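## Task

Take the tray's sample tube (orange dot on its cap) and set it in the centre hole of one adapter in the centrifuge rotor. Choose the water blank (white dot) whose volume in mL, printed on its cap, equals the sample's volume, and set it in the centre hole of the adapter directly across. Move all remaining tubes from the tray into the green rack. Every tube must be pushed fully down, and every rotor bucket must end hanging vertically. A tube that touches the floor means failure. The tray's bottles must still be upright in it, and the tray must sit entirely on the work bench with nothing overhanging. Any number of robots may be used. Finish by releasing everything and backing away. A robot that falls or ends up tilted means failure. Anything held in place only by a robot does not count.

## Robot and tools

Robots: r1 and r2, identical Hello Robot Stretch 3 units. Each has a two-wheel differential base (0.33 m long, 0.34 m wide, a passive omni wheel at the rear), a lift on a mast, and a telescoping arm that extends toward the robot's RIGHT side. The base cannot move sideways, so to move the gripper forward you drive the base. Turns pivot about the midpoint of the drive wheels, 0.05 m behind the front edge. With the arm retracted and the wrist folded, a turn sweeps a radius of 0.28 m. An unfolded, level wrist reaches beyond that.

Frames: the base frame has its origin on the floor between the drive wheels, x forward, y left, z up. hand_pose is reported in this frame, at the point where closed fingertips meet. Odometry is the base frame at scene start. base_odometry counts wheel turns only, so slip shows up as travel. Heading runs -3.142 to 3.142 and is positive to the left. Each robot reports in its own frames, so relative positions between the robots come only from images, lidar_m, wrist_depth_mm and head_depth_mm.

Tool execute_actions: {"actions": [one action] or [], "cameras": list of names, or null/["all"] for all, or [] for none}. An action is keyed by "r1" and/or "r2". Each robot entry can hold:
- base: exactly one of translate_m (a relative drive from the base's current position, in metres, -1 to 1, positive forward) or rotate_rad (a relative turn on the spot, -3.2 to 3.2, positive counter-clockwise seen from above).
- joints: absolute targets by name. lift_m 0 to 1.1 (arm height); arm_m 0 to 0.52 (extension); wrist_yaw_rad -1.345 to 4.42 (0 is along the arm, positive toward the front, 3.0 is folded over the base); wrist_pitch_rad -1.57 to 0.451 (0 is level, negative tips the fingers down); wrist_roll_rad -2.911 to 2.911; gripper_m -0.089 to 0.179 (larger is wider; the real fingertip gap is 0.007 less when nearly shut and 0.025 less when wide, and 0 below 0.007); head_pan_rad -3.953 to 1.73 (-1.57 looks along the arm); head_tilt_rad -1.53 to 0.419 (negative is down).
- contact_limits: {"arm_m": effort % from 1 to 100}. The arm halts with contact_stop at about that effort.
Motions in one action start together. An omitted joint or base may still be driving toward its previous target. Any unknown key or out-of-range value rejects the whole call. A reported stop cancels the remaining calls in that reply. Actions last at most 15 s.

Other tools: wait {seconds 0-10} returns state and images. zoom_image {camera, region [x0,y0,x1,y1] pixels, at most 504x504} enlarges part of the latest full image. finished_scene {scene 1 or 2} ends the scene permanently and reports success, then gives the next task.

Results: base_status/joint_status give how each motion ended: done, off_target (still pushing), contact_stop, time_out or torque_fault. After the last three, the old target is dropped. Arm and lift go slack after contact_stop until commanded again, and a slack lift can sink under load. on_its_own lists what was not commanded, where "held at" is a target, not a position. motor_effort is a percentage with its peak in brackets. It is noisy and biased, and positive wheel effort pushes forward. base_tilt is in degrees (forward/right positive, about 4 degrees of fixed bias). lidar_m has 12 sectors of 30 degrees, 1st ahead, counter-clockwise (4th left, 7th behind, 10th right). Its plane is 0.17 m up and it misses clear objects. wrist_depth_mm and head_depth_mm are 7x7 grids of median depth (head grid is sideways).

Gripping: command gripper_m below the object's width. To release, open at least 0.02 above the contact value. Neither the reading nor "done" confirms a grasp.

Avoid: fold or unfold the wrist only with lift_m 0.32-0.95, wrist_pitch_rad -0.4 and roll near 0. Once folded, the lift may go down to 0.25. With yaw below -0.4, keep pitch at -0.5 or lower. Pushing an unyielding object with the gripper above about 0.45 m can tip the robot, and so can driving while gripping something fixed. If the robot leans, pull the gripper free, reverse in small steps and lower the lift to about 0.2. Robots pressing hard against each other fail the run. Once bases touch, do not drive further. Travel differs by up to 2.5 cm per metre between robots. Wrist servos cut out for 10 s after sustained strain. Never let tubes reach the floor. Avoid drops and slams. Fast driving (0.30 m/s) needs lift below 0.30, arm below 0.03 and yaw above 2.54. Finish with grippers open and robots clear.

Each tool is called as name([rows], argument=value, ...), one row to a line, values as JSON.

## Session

execute_actions(actions=[])

Scene clock: 0.00 s.
r1.base_odometry: x=+0.000 y=+0.000 heading=+0.000 (m, m, rad; r1's odometry frame)
r1.turned_by_wheels: +0.000 (rad since the last result)
r1.turned_by_imu: +0.000 (rad since the last result)
r1.base_tilt: forward=+0.6 right=+0.2 (deg)
r1.lidar_m: 2.19 3.76 1.26 1.18 1.86 1.83 5.07 1.42 0.93 0.85 0.86 1.07
r1.head_depth_mm: 1670 1683 1700 1711 1723 1744 1772 / 1929 2182 2157 2222 2216 2268 2080 / 1961 2768 3088 3102 3162 2960 2235 / 1958 3010 3824 3845 3885 3302 2226 / 1911 2937 3678 3736 3728 3337 2259 / 1916 2912 3648 3666 3667 3379 2244 / 1939 2842 3596 3577 3602 3384 2236
r1.base_status: not commanded
r1.joint_positions: lift_m=+0.477 arm_m=-0.003 wrist_yaw_rad=+2.987 wrist_pitch_rad=-0.436 wrist_roll_rad=+0.003 gripper_m=+0.037 head_pan_rad=+0.008 head_tilt_rad=-0.021
r1.joint_status: not commanded
r1.motor_effort: left_wheel=+0 right_wheel=+0 lift_m=+29 arm_m=+0 wrist_yaw_rad=+1 wrist_pitch_rad=+4 wrist_roll_rad=+1 gripper_m=+1 head_pan_rad=+0 head_tilt_rad=+2 (%)
r1.hand_pose: x=+0.0128 y=+0.0772 z=+0.4853 quat_wxyz=(+0.206, +0.701, +0.099, +0.676) (m; r1's base frame)
r1.wrist_depth_mm: - - - - - - - / - - - - - - - / - - - - - - - / - - - - - - - / 881 860 933 882 893 891 879 / 732 725 - 722 729 727 736 / 626 629 633 631 635 635 629
r2.base_odometry: x=+0.000 y=+0.000 heading=+0.000 (m, m, rad; r2's odometry frame)
r2.turned_by_wheels: +0.000 (rad since the last result)
r2.turned_by_imu: +0.000 (rad since the last result)
r2.base_tilt: forward=-1.7 right=-1.3 (deg)
r2.lidar_m: 4.47 1.45 1.04 0.99 1.01 1.35 3.03 3.13 3.92 3.70 1.19 1.42
r2.head_depth_mm: 1646 2384 3835 - - 3096 2320 / 1654 2418 3880 - - 3595 2295 / 1669 2414 - - - 3586 2288 / 1680 2436 - - - 3570 2286 / 1683 2468 - - - 3542 2279 / 1681 2451 - - - 3526 2260 / 1686 2463 3025 3029 3069 2990 2228
r2.base_status: not commanded
r2.joint_positions: lift_m=+0.306 arm_m=+0.002 wrist_yaw_rad=+2.991 wrist_pitch_rad=-0.570 wrist_roll_rad=+0.003 gripper_m=+0.037 head_pan_rad=+0.017 head_tilt_rad=+0.008
r2.joint_status: not commanded
r2.motor_effort: left_wheel=+0 right_wheel=+1 lift_m=+27 arm_m=-1 wrist_yaw_rad=-1 wrist_pitch_rad=+4 wrist_roll_rad=+0 gripper_m=+0 head_pan_rad=+1 head_tilt_rad=+1 (%)
r2.hand_pose: x=+0.0091 y=+0.0534 z=+0.2861 quat_wxyz=(+0.250, +0.692, +0.147, +0.661) (m; r2's base frame)
r2.wrist_depth_mm: 856 - 952 - - - - / 895 - 969 939 924 894 864 / 796 745 762 733 730 725 696 / 657 641 632 622 627 600 587 / 568 559 - 550 542 512 525 / 491 - - - - 457 455 / - - - - 416 415 408
pictures: r1_head_camera (sideways: a quarter turn clockwise sets it upright), r1_nav_camera (sideways: a quarter turn counterclockwise sets it upright), r1_wrist_camera, r2_head_camera (sideways: a quarter turn clockwise sets it upright), r2_nav_camera (sideways: a quarter turn counterclockwise sets it upright), r2_wrist_camera
camera_calibration (this result's frames):
r1_head_camera: T_world_to_cam=[[-0.0277189, 0.00673001, -0.999593, 1.32495], [0.0188394, 0.999803, 0.006209, -0.0152766], [0.999438, -0.0186596, -0.0278402, -0.00994581], [0, 0, 0, 1]] pos_world=[0.0469541, 0.00617114, 1.32423]
r1_nav_camera: T_world_to_cam=[[0.0170948, 0.0225465, 0.9996, -1.25787], [0.0209593, -0.999534, 0.0221866, 0.0256353], [0.999634, 0.0205716, -0.0175594, -0.0281464], [0, 0, 0, 1]] pos_world=[0.0491018, 0.0545628, 1.2563]
r1_wrist_camera: T_world_to_cam=[[0.981504, -0.191041, 0.0123556, -0.0145588], [-0.0934498, -0.534442, -0.840023, 0.489925], [0.167082, 0.823332, -0.54241, 0.358494], [0, 0, 0, 1]] pos_world=[0.00017487, -0.0361046, 0.606179]
r2_head_camera: T_world_to_cam=[[0.0548787, -0.00180092, -0.998491, 1.31594], [-0.0286676, 0.999583, -0.00337851, 0.00691353], [0.998081, 0.0288098, 0.0548042, -0.122075], [0, 0, 0, 1]] pos_world=[0.049822, -0.00102379, 1.32067]
r2_nav_camera: T_world_to_cam=[[0.00478915, 0.0159618, 0.999861, -1.26299], [-0.0205694, -0.999659, 0.0160571, 0.0338644], [0.999777, -0.0206435, -0.0044592, -0.0406526], [0, 0, 0, 1]] pos_world=[0.0473887, 0.0531732, 1.26209]
r2_wrist_camera: T_world_to_cam=[[0.989881, -0.134542, -0.0451107, 0.0168311], [-0.124673, -0.672741, -0.729299, 0.279871], [0.0677737, 0.727543, -0.682707, 0.32579], [0, 0, 0, 1]] pos_world=[-0.00384851, -0.0464811, 0.427287]
Images, in order (width x height): r1_head_camera 896x504, r1_nav_camera 672x504, r1_wrist_camera 644x364, r2_head_camera 896x504, r2_nav_camera 672x504, r2_wrist_camera 644x364.

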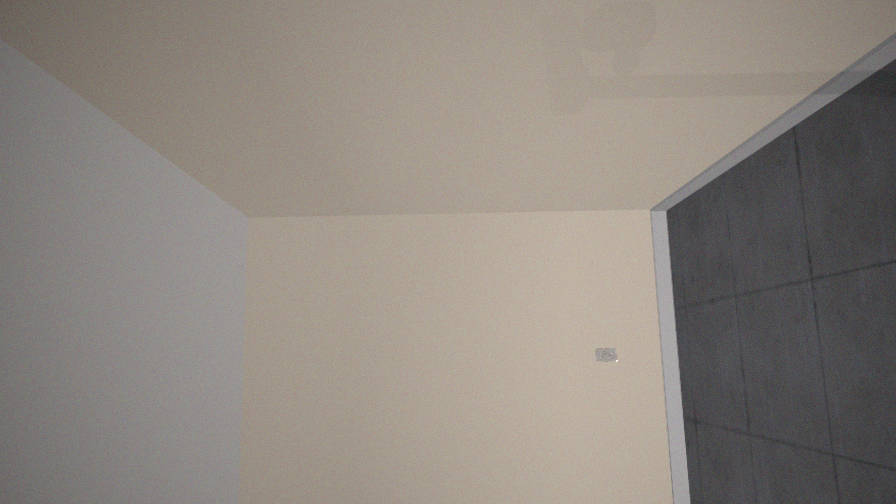

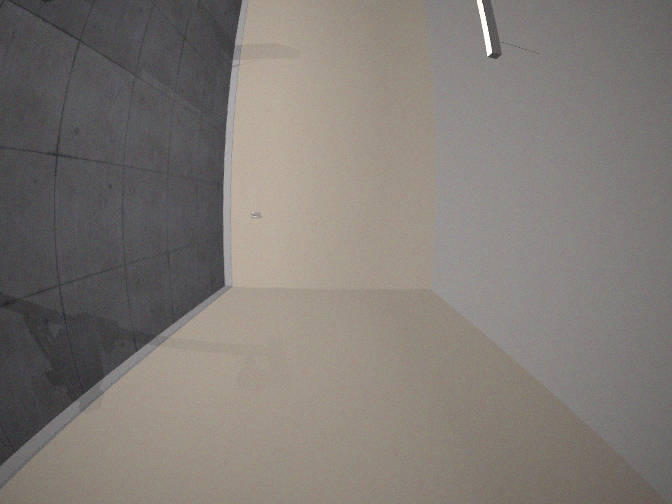

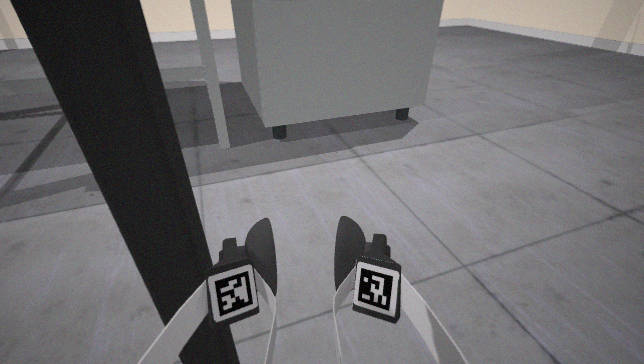

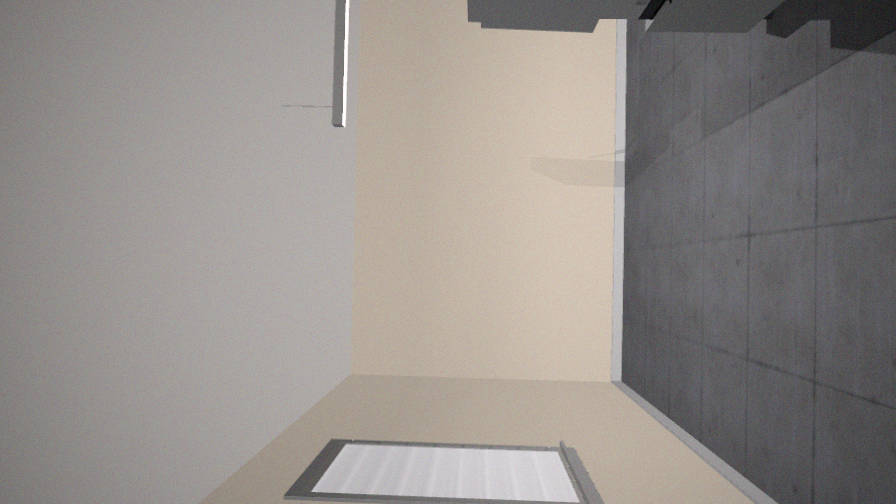

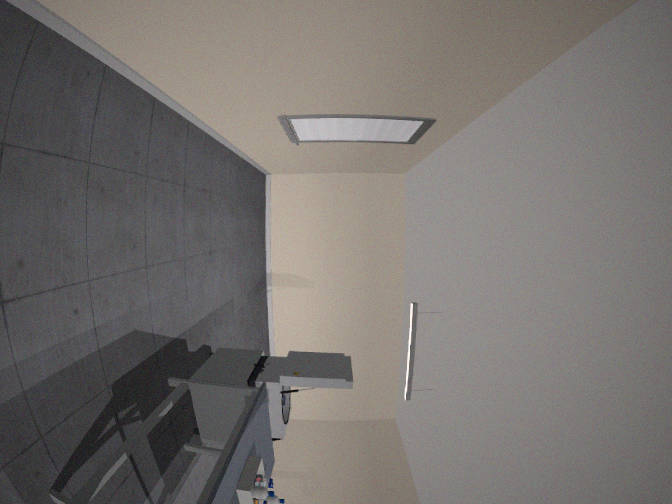

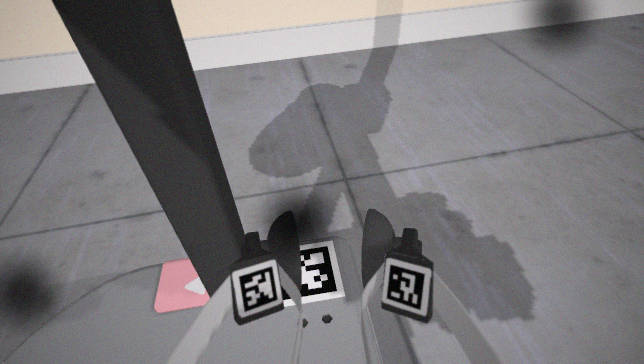

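execute_actions([
  {"r1":{"joints":{"lift_m":0.28}}},
], cameras=[])

execute_actions([
  {"r1":{"base":{"rotate_rad":2.2},"joints":{"head_tilt_rad":-0.5}}},
], cameras=["r1_head_camera","r1_nav_camera"])

Scene clock: 6.90 s.
r1.base_odometry: x=+0.000 y=+0.000 heading=+0.000 (m, m, rad; r1's odometry frame)
r1.turned_by_wheels: +0.000 (rad since the last result)
r1.turned_by_imu: -0.001 (rad since the last result)
r1.base_tilt: forward=+0.5 right=+0.2 (deg)
r1.lidar_m: 2.19 3.77 1.26 1.18 1.86 1.83 5.09 1.41 0.93 0.85 0.86 1.07
r1.head_depth_mm: 1666 1677 1696 1701 1738 1739 1766 / 1922 2152 2205 2193 2239 2293 2090 / 1943 2723 3047 3072 3156 2919 2191 / 1916 2944 3767 3774 3820 3287 2221 / 1948 2914 3770 3740 3784 3339 2212 / 1912 2923 3684 3675 3654 3356 2243 / 1922 2932 3636 3683 3606 3445 2232
r1.base_status: not commanded
r1.joint_positions: lift_m=+0.280 arm_m=-0.003 wrist_yaw_rad=+2.987 wrist_pitch_rad=-0.437 wrist_roll_rad=+0.003 gripper_m=+0.037 head_pan_rad=+0.008 head_tilt_rad=-0.021
r1.joint_status: all done
r1.motor_effort: left_wheel=+0(0) right_wheel=+1(0) lift_m=+23(26) arm_m=-1(0) wrist_yaw_rad=+1(0) wrist_pitch_rad=+3(4) wrist_roll_rad=+0(1) gripper_m=+0(0) head_pan_rad=+1(0) head_tilt_rad=+1(1) (%)
r1.hand_pose: x=+0.0128 y=+0.0771 z=+0.2886 quat_wxyz=(+0.206, +0.701, +0.100, +0.676) (m; r1's base frame)
r1.wrist_depth_mm: - - - - - - - / - - - - - - - / 993 - 996 981 - 998 989 / 745 - 743 744 735 731 733 / 586 560 614 592 587 596 602 / 491 493 - 512 497 496 491 / 434 - - 423 419 426 426
r2.base_odometry: x=+0.000 y=+0.000 heading=+0.000 (m, m, rad; r2's odometry frame)
r2.turned_by_wheels: +0.000 (rad since the last result)
r2.turned_by_imu: +0.001 (rad since the last result)
r2.base_tilt: forward=-1.6 right=-1.4 (deg)
r2.lidar_m: 4.46 1.46 1.04 0.99 1.01 1.35 3.03 3.12 3.93 3.71 1.19 1.42
r2.head_depth_mm: 1652 2375 3829 - - 3120 2316 / 1660 2405 3895 - - 3602 2296 / 1677 2428 - - - 3587 2300 / 1661 2437 - - - 3548 2282 / 1676 2437 - - - 3539 2265 / 1688 2464 - - - 3521 2254 / 1690 2478 3015 3007 3063 3012 2243
r2.base_status: not commanded
r2.joint_positions: lift_m=+0.306 arm_m=+0.002 wrist_yaw_rad=+2.991 wrist_pitch_rad=-0.570 wrist_roll_rad=+0.003 gripper_m=+0.037 head_pan_rad=+0.017 head_tilt_rad=+0.008
r2.joint_status: not commanded
r2.motor_effort: left_wheel=+0(0) right_wheel=+0(0) lift_m=+26(26) arm_m=-1(1) wrist_yaw_rad=+0(0) wrist_pitch_rad=+4(4) wrist_roll_rad=+0(0) gripper_m=+0(0) head_pan_rad=+1(1) head_tilt_rad=+3(1) (%)
r2.hand_pose: x=+0.0091 y=+0.0534 z=+0.2861 quat_wxyz=(+0.250, +0.692, +0.147, +0.661) (m; r2's base frame)
r2.wrist_depth_mm: 839 - 950 - - - - / 904 - 951 921 939 888 848 / 799 755 765 752 727 719 700 / 659 651 634 636 611 597 599 / 556 548 - 544 550 524 513 / 499 - - - - 457 457 / - - - - 418 407 413
pictures: none
No camera images: the call's "cameras" was empty. Leave "cameras" out to get every camera's image.

Scene clock: 9.43 s.
r1.base_odometry: x=+0.000 y=+0.000 heading=+2.200 (m, m, rad; r1's odometry frame)
r1.turned_by_wheels: +2.200 (rad since the last result)
r1.turned_by_imu: +2.214 (rad since the last result)
r1.base_tilt: forward=+0.5 right=+0.2 (deg)
r1.lidar_m: 1.90 1.83 3.85 1.25 0.89 0.85 0.87 1.16 2.89 3.83 1.22 1.18
r1.head_depth_mm: 3320 3596 3624 1300 2046 1560 1327 / 3500 3787 1884 1385 2041 1593 1316 / 3612 3966 1645 2233 2044 1606 1320 / 3859 - 1662 2424 2037 1597 1322 / 3961 - 1861 2551 2052 1598 1316 / - - 1862 2597 2049 1621 1323 / - - 1893 2704 2045 1611 1317
r1.base_status: done
r1.joint_positions: lift_m=+0.280 arm_m=-0.003 wrist_yaw_rad=+2.987 wrist_pitch_rad=-0.437 wrist_roll_rad=+0.003 gripper_m=+0.037 head_pan_rad=+0.008 head_tilt_rad=-0.494
r1.joint_status: all done
r1.motor_effort: left_wheel=-2(9) right_wheel=+2(12) lift_m=+22(23) arm_m=-1(1) wrist_yaw_rad=+1(0) wrist_pitch_rad=+4(4) wrist_roll_rad=+0(1) gripper_m=+0(0) head_pan_rad=+0(0) head_tilt_rad=-1(18) (%)
r1.hand_pose: x=+0.0128 y=+0.0771 z=+0.2886 quat_wxyz=(+0.206, +0.701, +0.100, +0.676) (m; r1's base frame)
r1.wrist_depth_mm: - - - - - - - / 727 - - - - - - / 763 - 959 - - 977 - / 749 - 738 741 742 745 756 / 597 571 625 593 603 596 592 / 491 488 - 504 499 504 494 / 434 - - 423 424 420 424
r2.base_odometry: x=+0.000 y=+0.000 heading=+0.000 (m, m, rad; r2's odometry frame)
r2.turned_by_wheels: +0.000 (rad since the last result)
r2.turned_by_imu: +0.001 (rad since the last result)
r2.base_tilt: forward=-1.7 right=-1.3 (deg)
r2.lidar_m: 4.46 1.46 1.04 0.99 1.01 1.35 3.03 3.12 3.93 3.71 1.19 1.42
r2.head_depth_mm: 1657 2394 3879 - - 3132 2319 / 1661 2397 3965 - - 3643 2286 / 1669 2425 - - - 3594 2288 / 1666 2431 - - - 3592 2277 / 1674 2437 - - - 3551 2255 / 1686 2453 - - - 3512 2255 / 1691 2461 3000 3030 3057 3023 2236
r2.base_status: not commanded
r2.joint_positions: lift_m=+0.306 arm_m=+0.002 wrist_yaw_rad=+2.991 wrist_pitch_rad=-0.570 wrist_roll_rad=+0.003 gripper_m=+0.037 head_pan_rad=+0.017 head_tilt_rad=+0.008
r2.joint_status: not commanded
r2.motor_effort: left_wheel=+0(0) right_wheel=+1(1) lift_m=+26(26) arm_m=-1(1) wrist_yaw_rad=+1(0) wrist_pitch_rad=+4(4) wrist_roll_rad=+0(0) gripper_m=+0(1) head_pan_rad=+1(1) head_tilt_rad=+2(2) (%)
r2.hand_pose: x=+0.0091 y=+0.0534 z=+0.2861 quat_wxyz=(+0.250, +0.692, +0.147, +0.661) (m; r2's base frame)
r2.wrist_depth_mm: 868 - 939 - - - - / 917 - 935 933 877 876 861 / 812 772 762 750 733 726 703 / 653 660 628 623 625 607 593 / 560 553 - 543 542 523 511 / 489 - - - - 460 458 / - - - - 420 412 410
pictures: r1_head_camera (sideways: a quarter turn clockwise sets it upright), r1_nav_camera (sideways: a quarter turn counterclockwise sets it upright)
camera_calibration (this result's frames):
r1_head_camera: T_world_to_cam=[[-0.480687, 0.00290872, -0.876887, 1.16737], [0.0186625, 0.999802, -0.00691386, 0.00180873], [0.876693, -0.0196883, -0.480647, 0.580147], [0, 0, 0, 1]] pos_world=[0.0524968, 0.00621817, 1.30251]
r1_nav_camera: T_world_to_cam=[[0.471209, 0.0263774, 0.881627, -1.10646], [0.0297073, -0.99946, 0.014025, 0.0362188], [0.881521, 0.019582, -0.471738, 0.563711], [0, 0, 0, 1]] pos_world=[0.0233744, 0.0543461, 1.2409]
Images, in order (width x height): r1_head_camera 896x504, r1_nav_camera 672x504.

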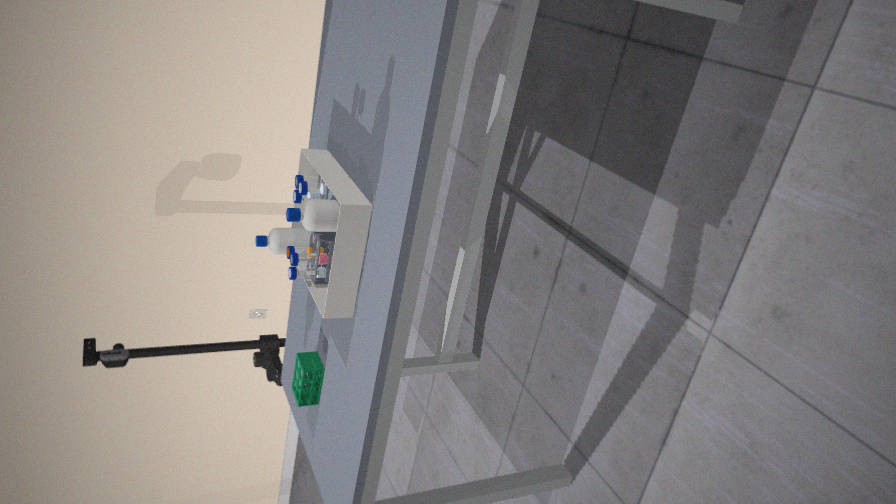

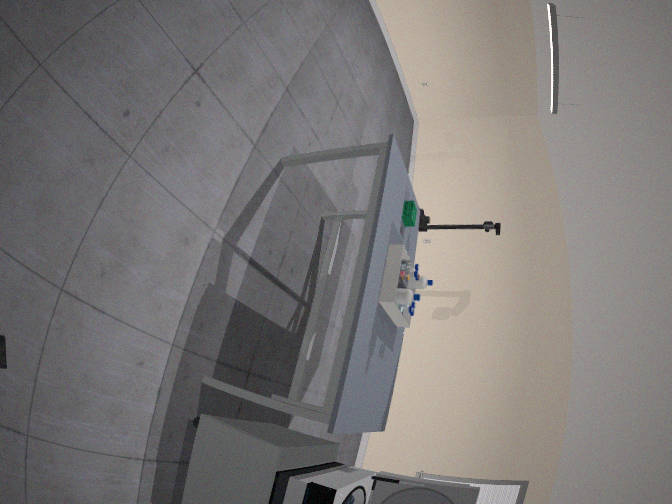

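execute_actions([
  {"r1":{"base":{"rotate_rad":0.21}}},
], cameras=[])

execute_actions([
  {"r1":{"base":{"translate_m":1.0}}},
], cameras=[])

execute_actions([
  {"r1":{"base":{"translate_m":0.2},"joints":{"head_pan_rad":-1.57,"head_tilt_rad":-0.75}}},
], cameras=[])

execute_actions([
  {"r1":{"base":{"rotate_rad":0.86}}},
], cameras=["r1_head_camera","r1_nav_camera"])

Scene clock: 18.90 s.
r1.base_odometry: x=+0.000 y=+0.000 heading=+2.410 (m, m, rad; r1's odometry frame)
r1.turned_by_wheels: +0.210 (rad since the last result)
r1.turned_by_imu: +0.210 (rad since the last result)
r1.base_tilt: forward=+0.6 right=+0.2 (deg)
r1.lidar_m: 1.83 5.11 1.99 1.04 0.85 0.85 0.94 1.48 3.72 1.42 1.18 1.19
r1.head_depth_mm: 3539 3845 1636 1381 2043 1601 1329 / 3743 - 1648 2251 2063 1605 1313 / - - 1883 2461 2062 1603 1312 / - - 1868 2667 2055 1601 1313 / - - 2053 2817 2051 1601 1323 / - - - 2682 2064 1604 1310 / - - - 2851 2038 1601 1321
r1.base_status: done
r1.joint_positions: lift_m=+0.280 arm_m=-0.003 wrist_yaw_rad=+2.987 wrist_pitch_rad=-0.437 wrist_roll_rad=+0.003 gripper_m=+0.037 head_pan_rad=+0.008 head_tilt_rad=-0.495
r1.joint_status: not commanded
r1.motor_effort: left_wheel=-2(9) right_wheel=+2(9) lift_m=+23(23) arm_m=-2(0) wrist_yaw_rad=-1(1) wrist_pitch_rad=+4(4) wrist_roll_rad=+0(0) gripper_m=+1(1) head_pan_rad=+0(0) head_tilt_rad=-1(3) (%)
r1.hand_pose: x=+0.0128 y=+0.0771 z=+0.2886 quat_wxyz=(+0.206, +0.701, +0.100, +0.676) (m; r1's base frame)
r1.wrist_depth_mm: - 913 - - - - - / 687 - - - - - - / 710 - - 993 975 989 - / 713 - 749 740 744 760 745 / 588 570 621 592 586 595 599 / 499 491 - 513 488 498 496 / 439 - - 425 426 422 428
r2.base_odometry: x=+0.000 y=+0.000 heading=+0.000 (m, m, rad; r2's odometry frame)
r2.turned_by_wheels: +0.000 (rad since the last result)
r2.turned_by_imu: +0.001 (rad since the last result)
r2.base_tilt: forward=-1.7 right=-1.3 (deg)
r2.lidar_m: 4.46 1.46 1.04 0.99 1.01 1.35 3.03 3.13 3.92 3.71 1.19 1.43
r2.head_depth_mm: 1651 2379 3819 - - 3119 2278 / 1655 2410 3872 - - 3593 2285 / 1658 2430 - - - 3608 2294 / 1673 2430 - - - 3562 2287 / 1669 2449 - - - 3513 2281 / 1693 2446 - - - 3537 2282 / 1684 2453 3006 3037 3068 3015 2230
r2.base_status: not commanded
r2.joint_positions: lift_m=+0.306 arm_m=+0.002 wrist_yaw_rad=+2.991 wrist_pitch_rad=-0.570 wrist_roll_rad=+0.003 gripper_m=+0.037 head_pan_rad=+0.017 head_tilt_rad=+0.008
r2.joint_status: not commanded
r2.motor_effort: left_wheel=+0(0) right_wheel=+0(1) lift_m=+26(26) arm_m=-1(1) wrist_yaw_rad=+0(1) wrist_pitch_rad=+4(4) wrist_roll_rad=+0(0) gripper_m=+1(0) head_pan_rad=+0(1) head_tilt_rad=+2(1) (%)
r2.hand_pose: x=+0.0091 y=+0.0534 z=+0.2861 quat_wxyz=(+0.250, +0.692, +0.147, +0.661) (m; r2's base frame)
r2.wrist_depth_mm: 863 - 946 - - - - / 943 - 965 970 886 895 873 / 784 770 769 751 724 728 704 / 663 639 630 613 607 602 605 / 569 552 - 555 535 526 523 / 489 - - - - 460 452 / - - - - 414 410 408
pictures: none
No camera images: the call's "cameras" was empty. Leave "cameras" out to get every camera's image.

Scene clock: 24.00 s.
r1.base_odometry: x=-0.744 y=+0.668 heading=+2.410 (m, m, rad; r1's odometry frame)
r1.turned_by_wheels: +0.000 (rad since the last result)
r1.turned_by_imu: +0.002 (rad since the last result)
r1.base_tilt: forward=+0.5 right=+0.3 (deg)
r1.lidar_m: 1.19 0.85 3.89 1.96 1.63 1.62 1.80 2.84 0.93 0.78 1.08 1.07
r1.head_depth_mm: 2841 3011 3290 1157 795 654 556 / 2983 3254 3622 1148 835 659 1220 / 3210 3474 3655 1156 838 654 1287 / 3483 3844 - 1159 839 702 1311 / 3828 - - 1166 835 1513 1323 / - - - 2851 840 1569 1264 / - - - 2857 953 1507 1325
r1.base_status: done
r1.joint_positions: lift_m=+0.280 arm_m=-0.003 wrist_yaw_rad=+2.987 wrist_pitch_rad=-0.437 wrist_roll_rad=+0.003 gripper_m=+0.037 head_pan_rad=+0.008 head_tilt_rad=-0.495
r1.joint_status: not commanded
r1.motor_effort: left_wheel=-2(8) right_wheel=+3(11) lift_m=+23(23) arm_m=-1(1) wrist_yaw_rad=+1(0) wrist_pitch_rad=+4(4) wrist_roll_rad=+0(0) gripper_m=+1(0) head_pan_rad=+0(0) head_tilt_rad=-1(2) (%)
r1.hand_pose: x=+0.0128 y=+0.0771 z=+0.2886 quat_wxyz=(+0.207, +0.701, +0.100, +0.676) (m; r1's base frame)
r1.wrist_depth_mm: - - - - - - - / - - - - - - - / 993 - - 996 999 - - / 724 - 766 753 735 738 760 / 599 567 615 594 593 591 592 / 492 496 - 518 493 494 493 / 437 - - 427 425 427 423
r2.base_odometry: x=+0.000 y=+0.000 heading=+0.000 (m, m, rad; r2's odometry frame)
r2.turned_by_wheels: +0.000 (rad since the last result)
r2.turned_by_imu: +0.001 (rad since the last result)
r2.base_tilt: forward=-1.7 right=-1.4 (deg)
r2.lidar_m: 4.49 1.46 1.04 0.99 1.02 1.35 3.04 3.11 3.92 3.71 1.19 1.42
r2.head_depth_mm: 1654 2407 3894 - - 3136 2309 / 1661 2396 3877 - - 3608 2296 / 1674 2411 - - - 3604 2302 / 1663 2421 - - - 3563 2296 / 1679 2432 - - - 3561 2270 / 1687 2456 - - - 3523 2244 / 1685 2471 3002 3044 3053 2997 2255
r2.base_status: not commanded
r2.joint_positions: lift_m=+0.306 arm_m=+0.002 wrist_yaw_rad=+2.991 wrist_pitch_rad=-0.570 wrist_roll_rad=+0.003 gripper_m=+0.037 head_pan_rad=+0.017 head_tilt_rad=+0.008
r2.joint_status: not commanded
r2.motor_effort: left_wheel=+0(0) right_wheel=+0(0) lift_m=+27(26) arm_m=-1(1) wrist_yaw_rad=+0(1) wrist_pitch_rad=+4(4) wrist_roll_rad=+0(0) gripper_m=+0(0) head_pan_rad=+1(1) head_tilt_rad=+1(1) (%)
r2.hand_pose: x=+0.0091 y=+0.0534 z=+0.2861 quat_wxyz=(+0.250, +0.692, +0.147, +0.661) (m; r2's base frame)
r2.wrist_depth_mm: 856 - 960 - - - - / 904 - 958 928 918 897 848 / 806 750 770 744 744 745 694 / 658 647 638 626 606 601 597 / 566 551 - 555 532 531 519 / 498 - - - - 468 455 / - - - - 421 409 404
pictures: none
No camera images: the call's "cameras" was empty. Leave "cameras" out to get every camera's image.

Scene clock: 26.53 s.
r1.base_odometry: x=-0.893 y=+0.802 heading=+2.410 (m, m, rad; r1's odometry frame)
r1.turned_by_wheels: +0.000 (rad since the last result)
r1.turned_by_imu: +0.000 (rad since the last result)
r1.base_tilt: forward=+0.6 right=+0.2 (deg)
r1.lidar_m: 1.01 0.66 4.22 2.15 1.79 1.77 1.97 3.12 0.83 1.08 0.92 0.92
r1.head_depth_mm: - 1407 1166 1220 1535 1351 1169 / 1527 1458 1201 842 1342 1347 1166 / 1335 1319 1016 791 1468 1357 1169 / 1196 1345 1013 788 661 1316 1170 / 3918 3632 1020 788 643 568 1169 / 3463 3542 1014 788 643 546 1128 / 3153 3304 1013 788 602 545 482
r1.base_status: done
r1.joint_positions: lift_m=+0.280 arm_m=-0.003 wrist_yaw_rad=+2.987 wrist_pitch_rad=-0.437 wrist_roll_rad=+0.003 gripper_m=+0.037 head_pan_rad=-1.563 head_tilt_rad=-0.741
r1.joint_status: all done
r1.motor_effort: left_wheel=-2(8) right_wheel=+3(10) lift_m=+23(23) arm_m=-1(2) wrist_yaw_rad=+1(0) wrist_pitch_rad=+4(4) wrist_roll_rad=+0(0) gripper_m=+1(0) head_pan_rad=-3(36) head_tilt_rad=-2(15) (%)
r1.hand_pose: x=+0.0128 y=+0.0771 z=+0.2886 quat_wxyz=(+0.207, +0.701, +0.100, +0.676) (m; r1's base frame)
r1.wrist_depth_mm: - - - - - - - / - - - - - - - / 988 - 981 979 996 984 - / 738 - 747 755 744 755 670 / 588 573 622 591 592 592 572 / 487 494 - 509 497 493 503 / 434 - - 423 424 423 429
r2.base_odometry: x=+0.000 y=+0.000 heading=+0.000 (m, m, rad; r2's odometry frame)
r2.turned_by_wheels: +0.000 (rad since the last result)
r2.turned_by_imu: +0.001 (rad since the last result)
r2.base_tilt: forward=-1.6 right=-1.3 (deg)
r2.lidar_m: 4.49 1.46 1.04 0.99 1.01 1.35 3.03 3.12 3.92 3.72 1.19 1.43
r2.head_depth_mm: 1657 2391 3840 - - 3104 2322 / 1650 2422 3840 - - 3692 2297 / 1672 2409 - - - 3591 2290 / 1673 2407 - - - 3522 2267 / 1681 2454 - - - 3541 2264 / 1688 2469 - - - 3537 2252 / 1688 2475 3009 3031 3088 3008 2234
r2.base_status: not commanded
r2.joint_positions: lift_m=+0.306 arm_m=+0.002 wrist_yaw_rad=+2.991 wrist_pitch_rad=-0.570 wrist_roll_rad=+0.003 gripper_m=+0.037 head_pan_rad=+0.017 head_tilt_rad=+0.008
r2.joint_status: not commanded
r2.motor_effort: left_wheel=+0(0) right_wheel=+0(1) lift_m=+26(26) arm_m=-1(1) wrist_yaw_rad=+0(1) wrist_pitch_rad=+4(4) wrist_roll_rad=+0(0) gripper_m=+1(1) head_pan_rad=+0(1) head_tilt_rad=+1(2) (%)
r2.hand_pose: x=+0.0091 y=+0.0534 z=+0.2861 quat_wxyz=(+0.250, +0.692, +0.147, +0.661) (m; r2's base frame)
r2.wrist_depth_mm: 859 - 954 - - - - / 935 - 949 918 898 891 869 / 803 763 775 761 731 713 689 / 656 644 646 620 616 624 606 / 567 554 - 558 537 531 520 / 495 - - - - 465 450 / - - - - 415 411 413
pictures: none
No camera images: the call's "cameras" was empty. Leave "cameras" out to get every camera's image.

Scene clock: 28.27 s.
r1.base_odometry: x=-0.893 y=+0.802 heading=-3.014 (m, m, rad; r1's odometry frame)
r1.turned_by_wheels: +0.860 (rad since the last result)
r1.turned_by_imu: +0.866 (rad since the last result)
r1.base_tilt: forward=+0.5 right=+0.3 (deg)
r1.lidar_m: 4.31 2.49 1.85 1.78 1.84 2.49 1.00 0.83 0.96 0.92 0.95 0.66
r1.head_depth_mm: 2673 3044 1019 588 613 546 1150 / 2685 2991 902 716 613 546 1125 / 2633 2992 918 744 613 545 1123 / 2615 2975 885 739 613 542 1128 / 2611 3028 939 754 613 545 1129 / 2628 2949 1010 788 644 545 1127 / 2589 2966 1017 787 643 545 1105
r1.base_status: done
r1.joint_positions: lift_m=+0.280 arm_m=-0.003 wrist_yaw_rad=+2.987 wrist_pitch_rad=-0.437 wrist_roll_rad=+0.003 gripper_m=+0.037 head_pan_rad=-1.563 head_tilt_rad=-0.741
r1.joint_status: not commanded
r1.motor_effort: left_wheel=-2(8) right_wheel=+2(11) lift_m=+23(24) arm_m=-2(1) wrist_yaw_rad=+1(0) wrist_pitch_rad=+4(4) wrist_roll_rad=+1(1) gripper_m=+1(2) head_pan_rad=-2(3) head_tilt_rad=-3(2) (%)
r1.hand_pose: x=+0.0128 y=+0.0771 z=+0.2886 quat_wxyz=(+0.207, +0.701, +0.100, +0.676) (m; r1's base frame)
r1.wrist_depth_mm: - - - - - - - / - - - - - - - / 962 - 985 984 992 - - / 732 - 742 746 739 734 758 / 587 564 624 595 587 598 597 / 493 494 - 511 490 495 489 / 428 - - 421 424 425 424
r2.base_odometry: x=+0.000 y=+0.000 heading=+0.000 (m, m, rad; r2's odometry frame)
r2.turned_by_wheels: +0.000 (rad since the last result)
r2.turned_by_imu: +0.000 (rad since the last result)
r2.base_tilt: forward=-1.6 right=-1.3 (deg)
r2.lidar_m: 4.48 1.46 1.04 0.99 1.01 1.35 3.03 3.12 3.93 3.70 1.19 1.43
r2.head_depth_mm: 1656 2395 3858 - - 3095 2307 / 1660 2420 3876 - - 3590 2299 / 1664 2407 - - - 3560 2306 / 1672 2425 - - - 3580 2270 / 1680 2450 - - - 3532 2256 / 1682 2457 - - - 3491 2252 / 1685 2485 3011 3029 3077 3033 2262
r2.base_status: not commanded
r2.joint_positions: lift_m=+0.306 arm_m=+0.002 wrist_yaw_rad=+2.991 wrist_pitch_rad=-0.570 wrist_roll_rad=+0.003 gripper_m=+0.037 head_pan_rad=+0.017 head_tilt_rad=+0.008
r2.joint_status: not commanded
r2.motor_effort: left_wheel=+0(0) right_wheel=+0(0) lift_m=+26(26) arm_m=+0(1) wrist_yaw_rad=+0(0) wrist_pitch_rad=+4(4) wrist_roll_rad=+0(0) gripper_m=+0(0) head_pan_rad=+1(1) head_tilt_rad=+2(2) (%)
r2.hand_pose: x=+0.0091 y=+0.0534 z=+0.2861 quat_wxyz=(+0.250, +0.692, +0.147, +0.661) (m; r2's base frame)
r2.wrist_depth_mm: 853 - 939 - - - - / 912 - 965 921 881 868 867 / 801 761 760 745 751 717 712 / 661 650 634 635 612 600 607 / 564 551 - 558 538 526 520 / 493 - - - - 450 456 / - - - - 414 416 400
pictures: r1_head_camera (sideways: a quarter turn clockwise sets it upright), r1_nav_camera (sideways: a quarter turn counterclockwise sets it upright)
camera_calibration (this result's frames):
r1_head_camera: T_world_to_cam=[[0.00181051, 0.680495, -0.732751, 0.97652], [0.999766, -0.0170125, -0.013329, 0.00417255], [-0.0215363, -0.732556, -0.680366, 0.845452], [0, 0, 0, 1]] pos_world=[0.0122683, -0.0451053, 1.29082]
r1_nav_camera: T_world_to_cam=[[0.0274946, -0.67248, 0.739604, -0.918593], [-0.999464, -0.031628, 0.00839732, 0.0498269], [0.0177452, -0.739439, -0.67299, 0.830803], [0, 0, 0, 1]] pos_world=[0.0603139, -0.00183195, 1.2381]
Images, in order (width x height): r1_head_camera 896x504, r1_nav_camera 672x504.

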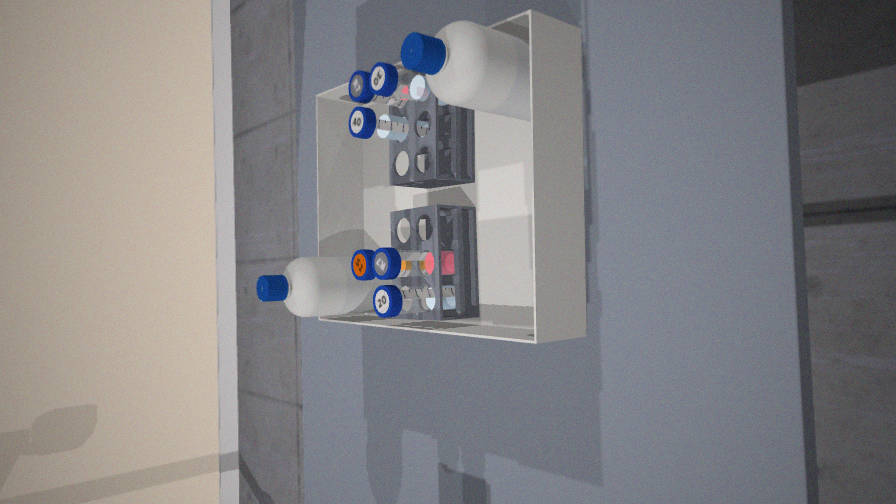

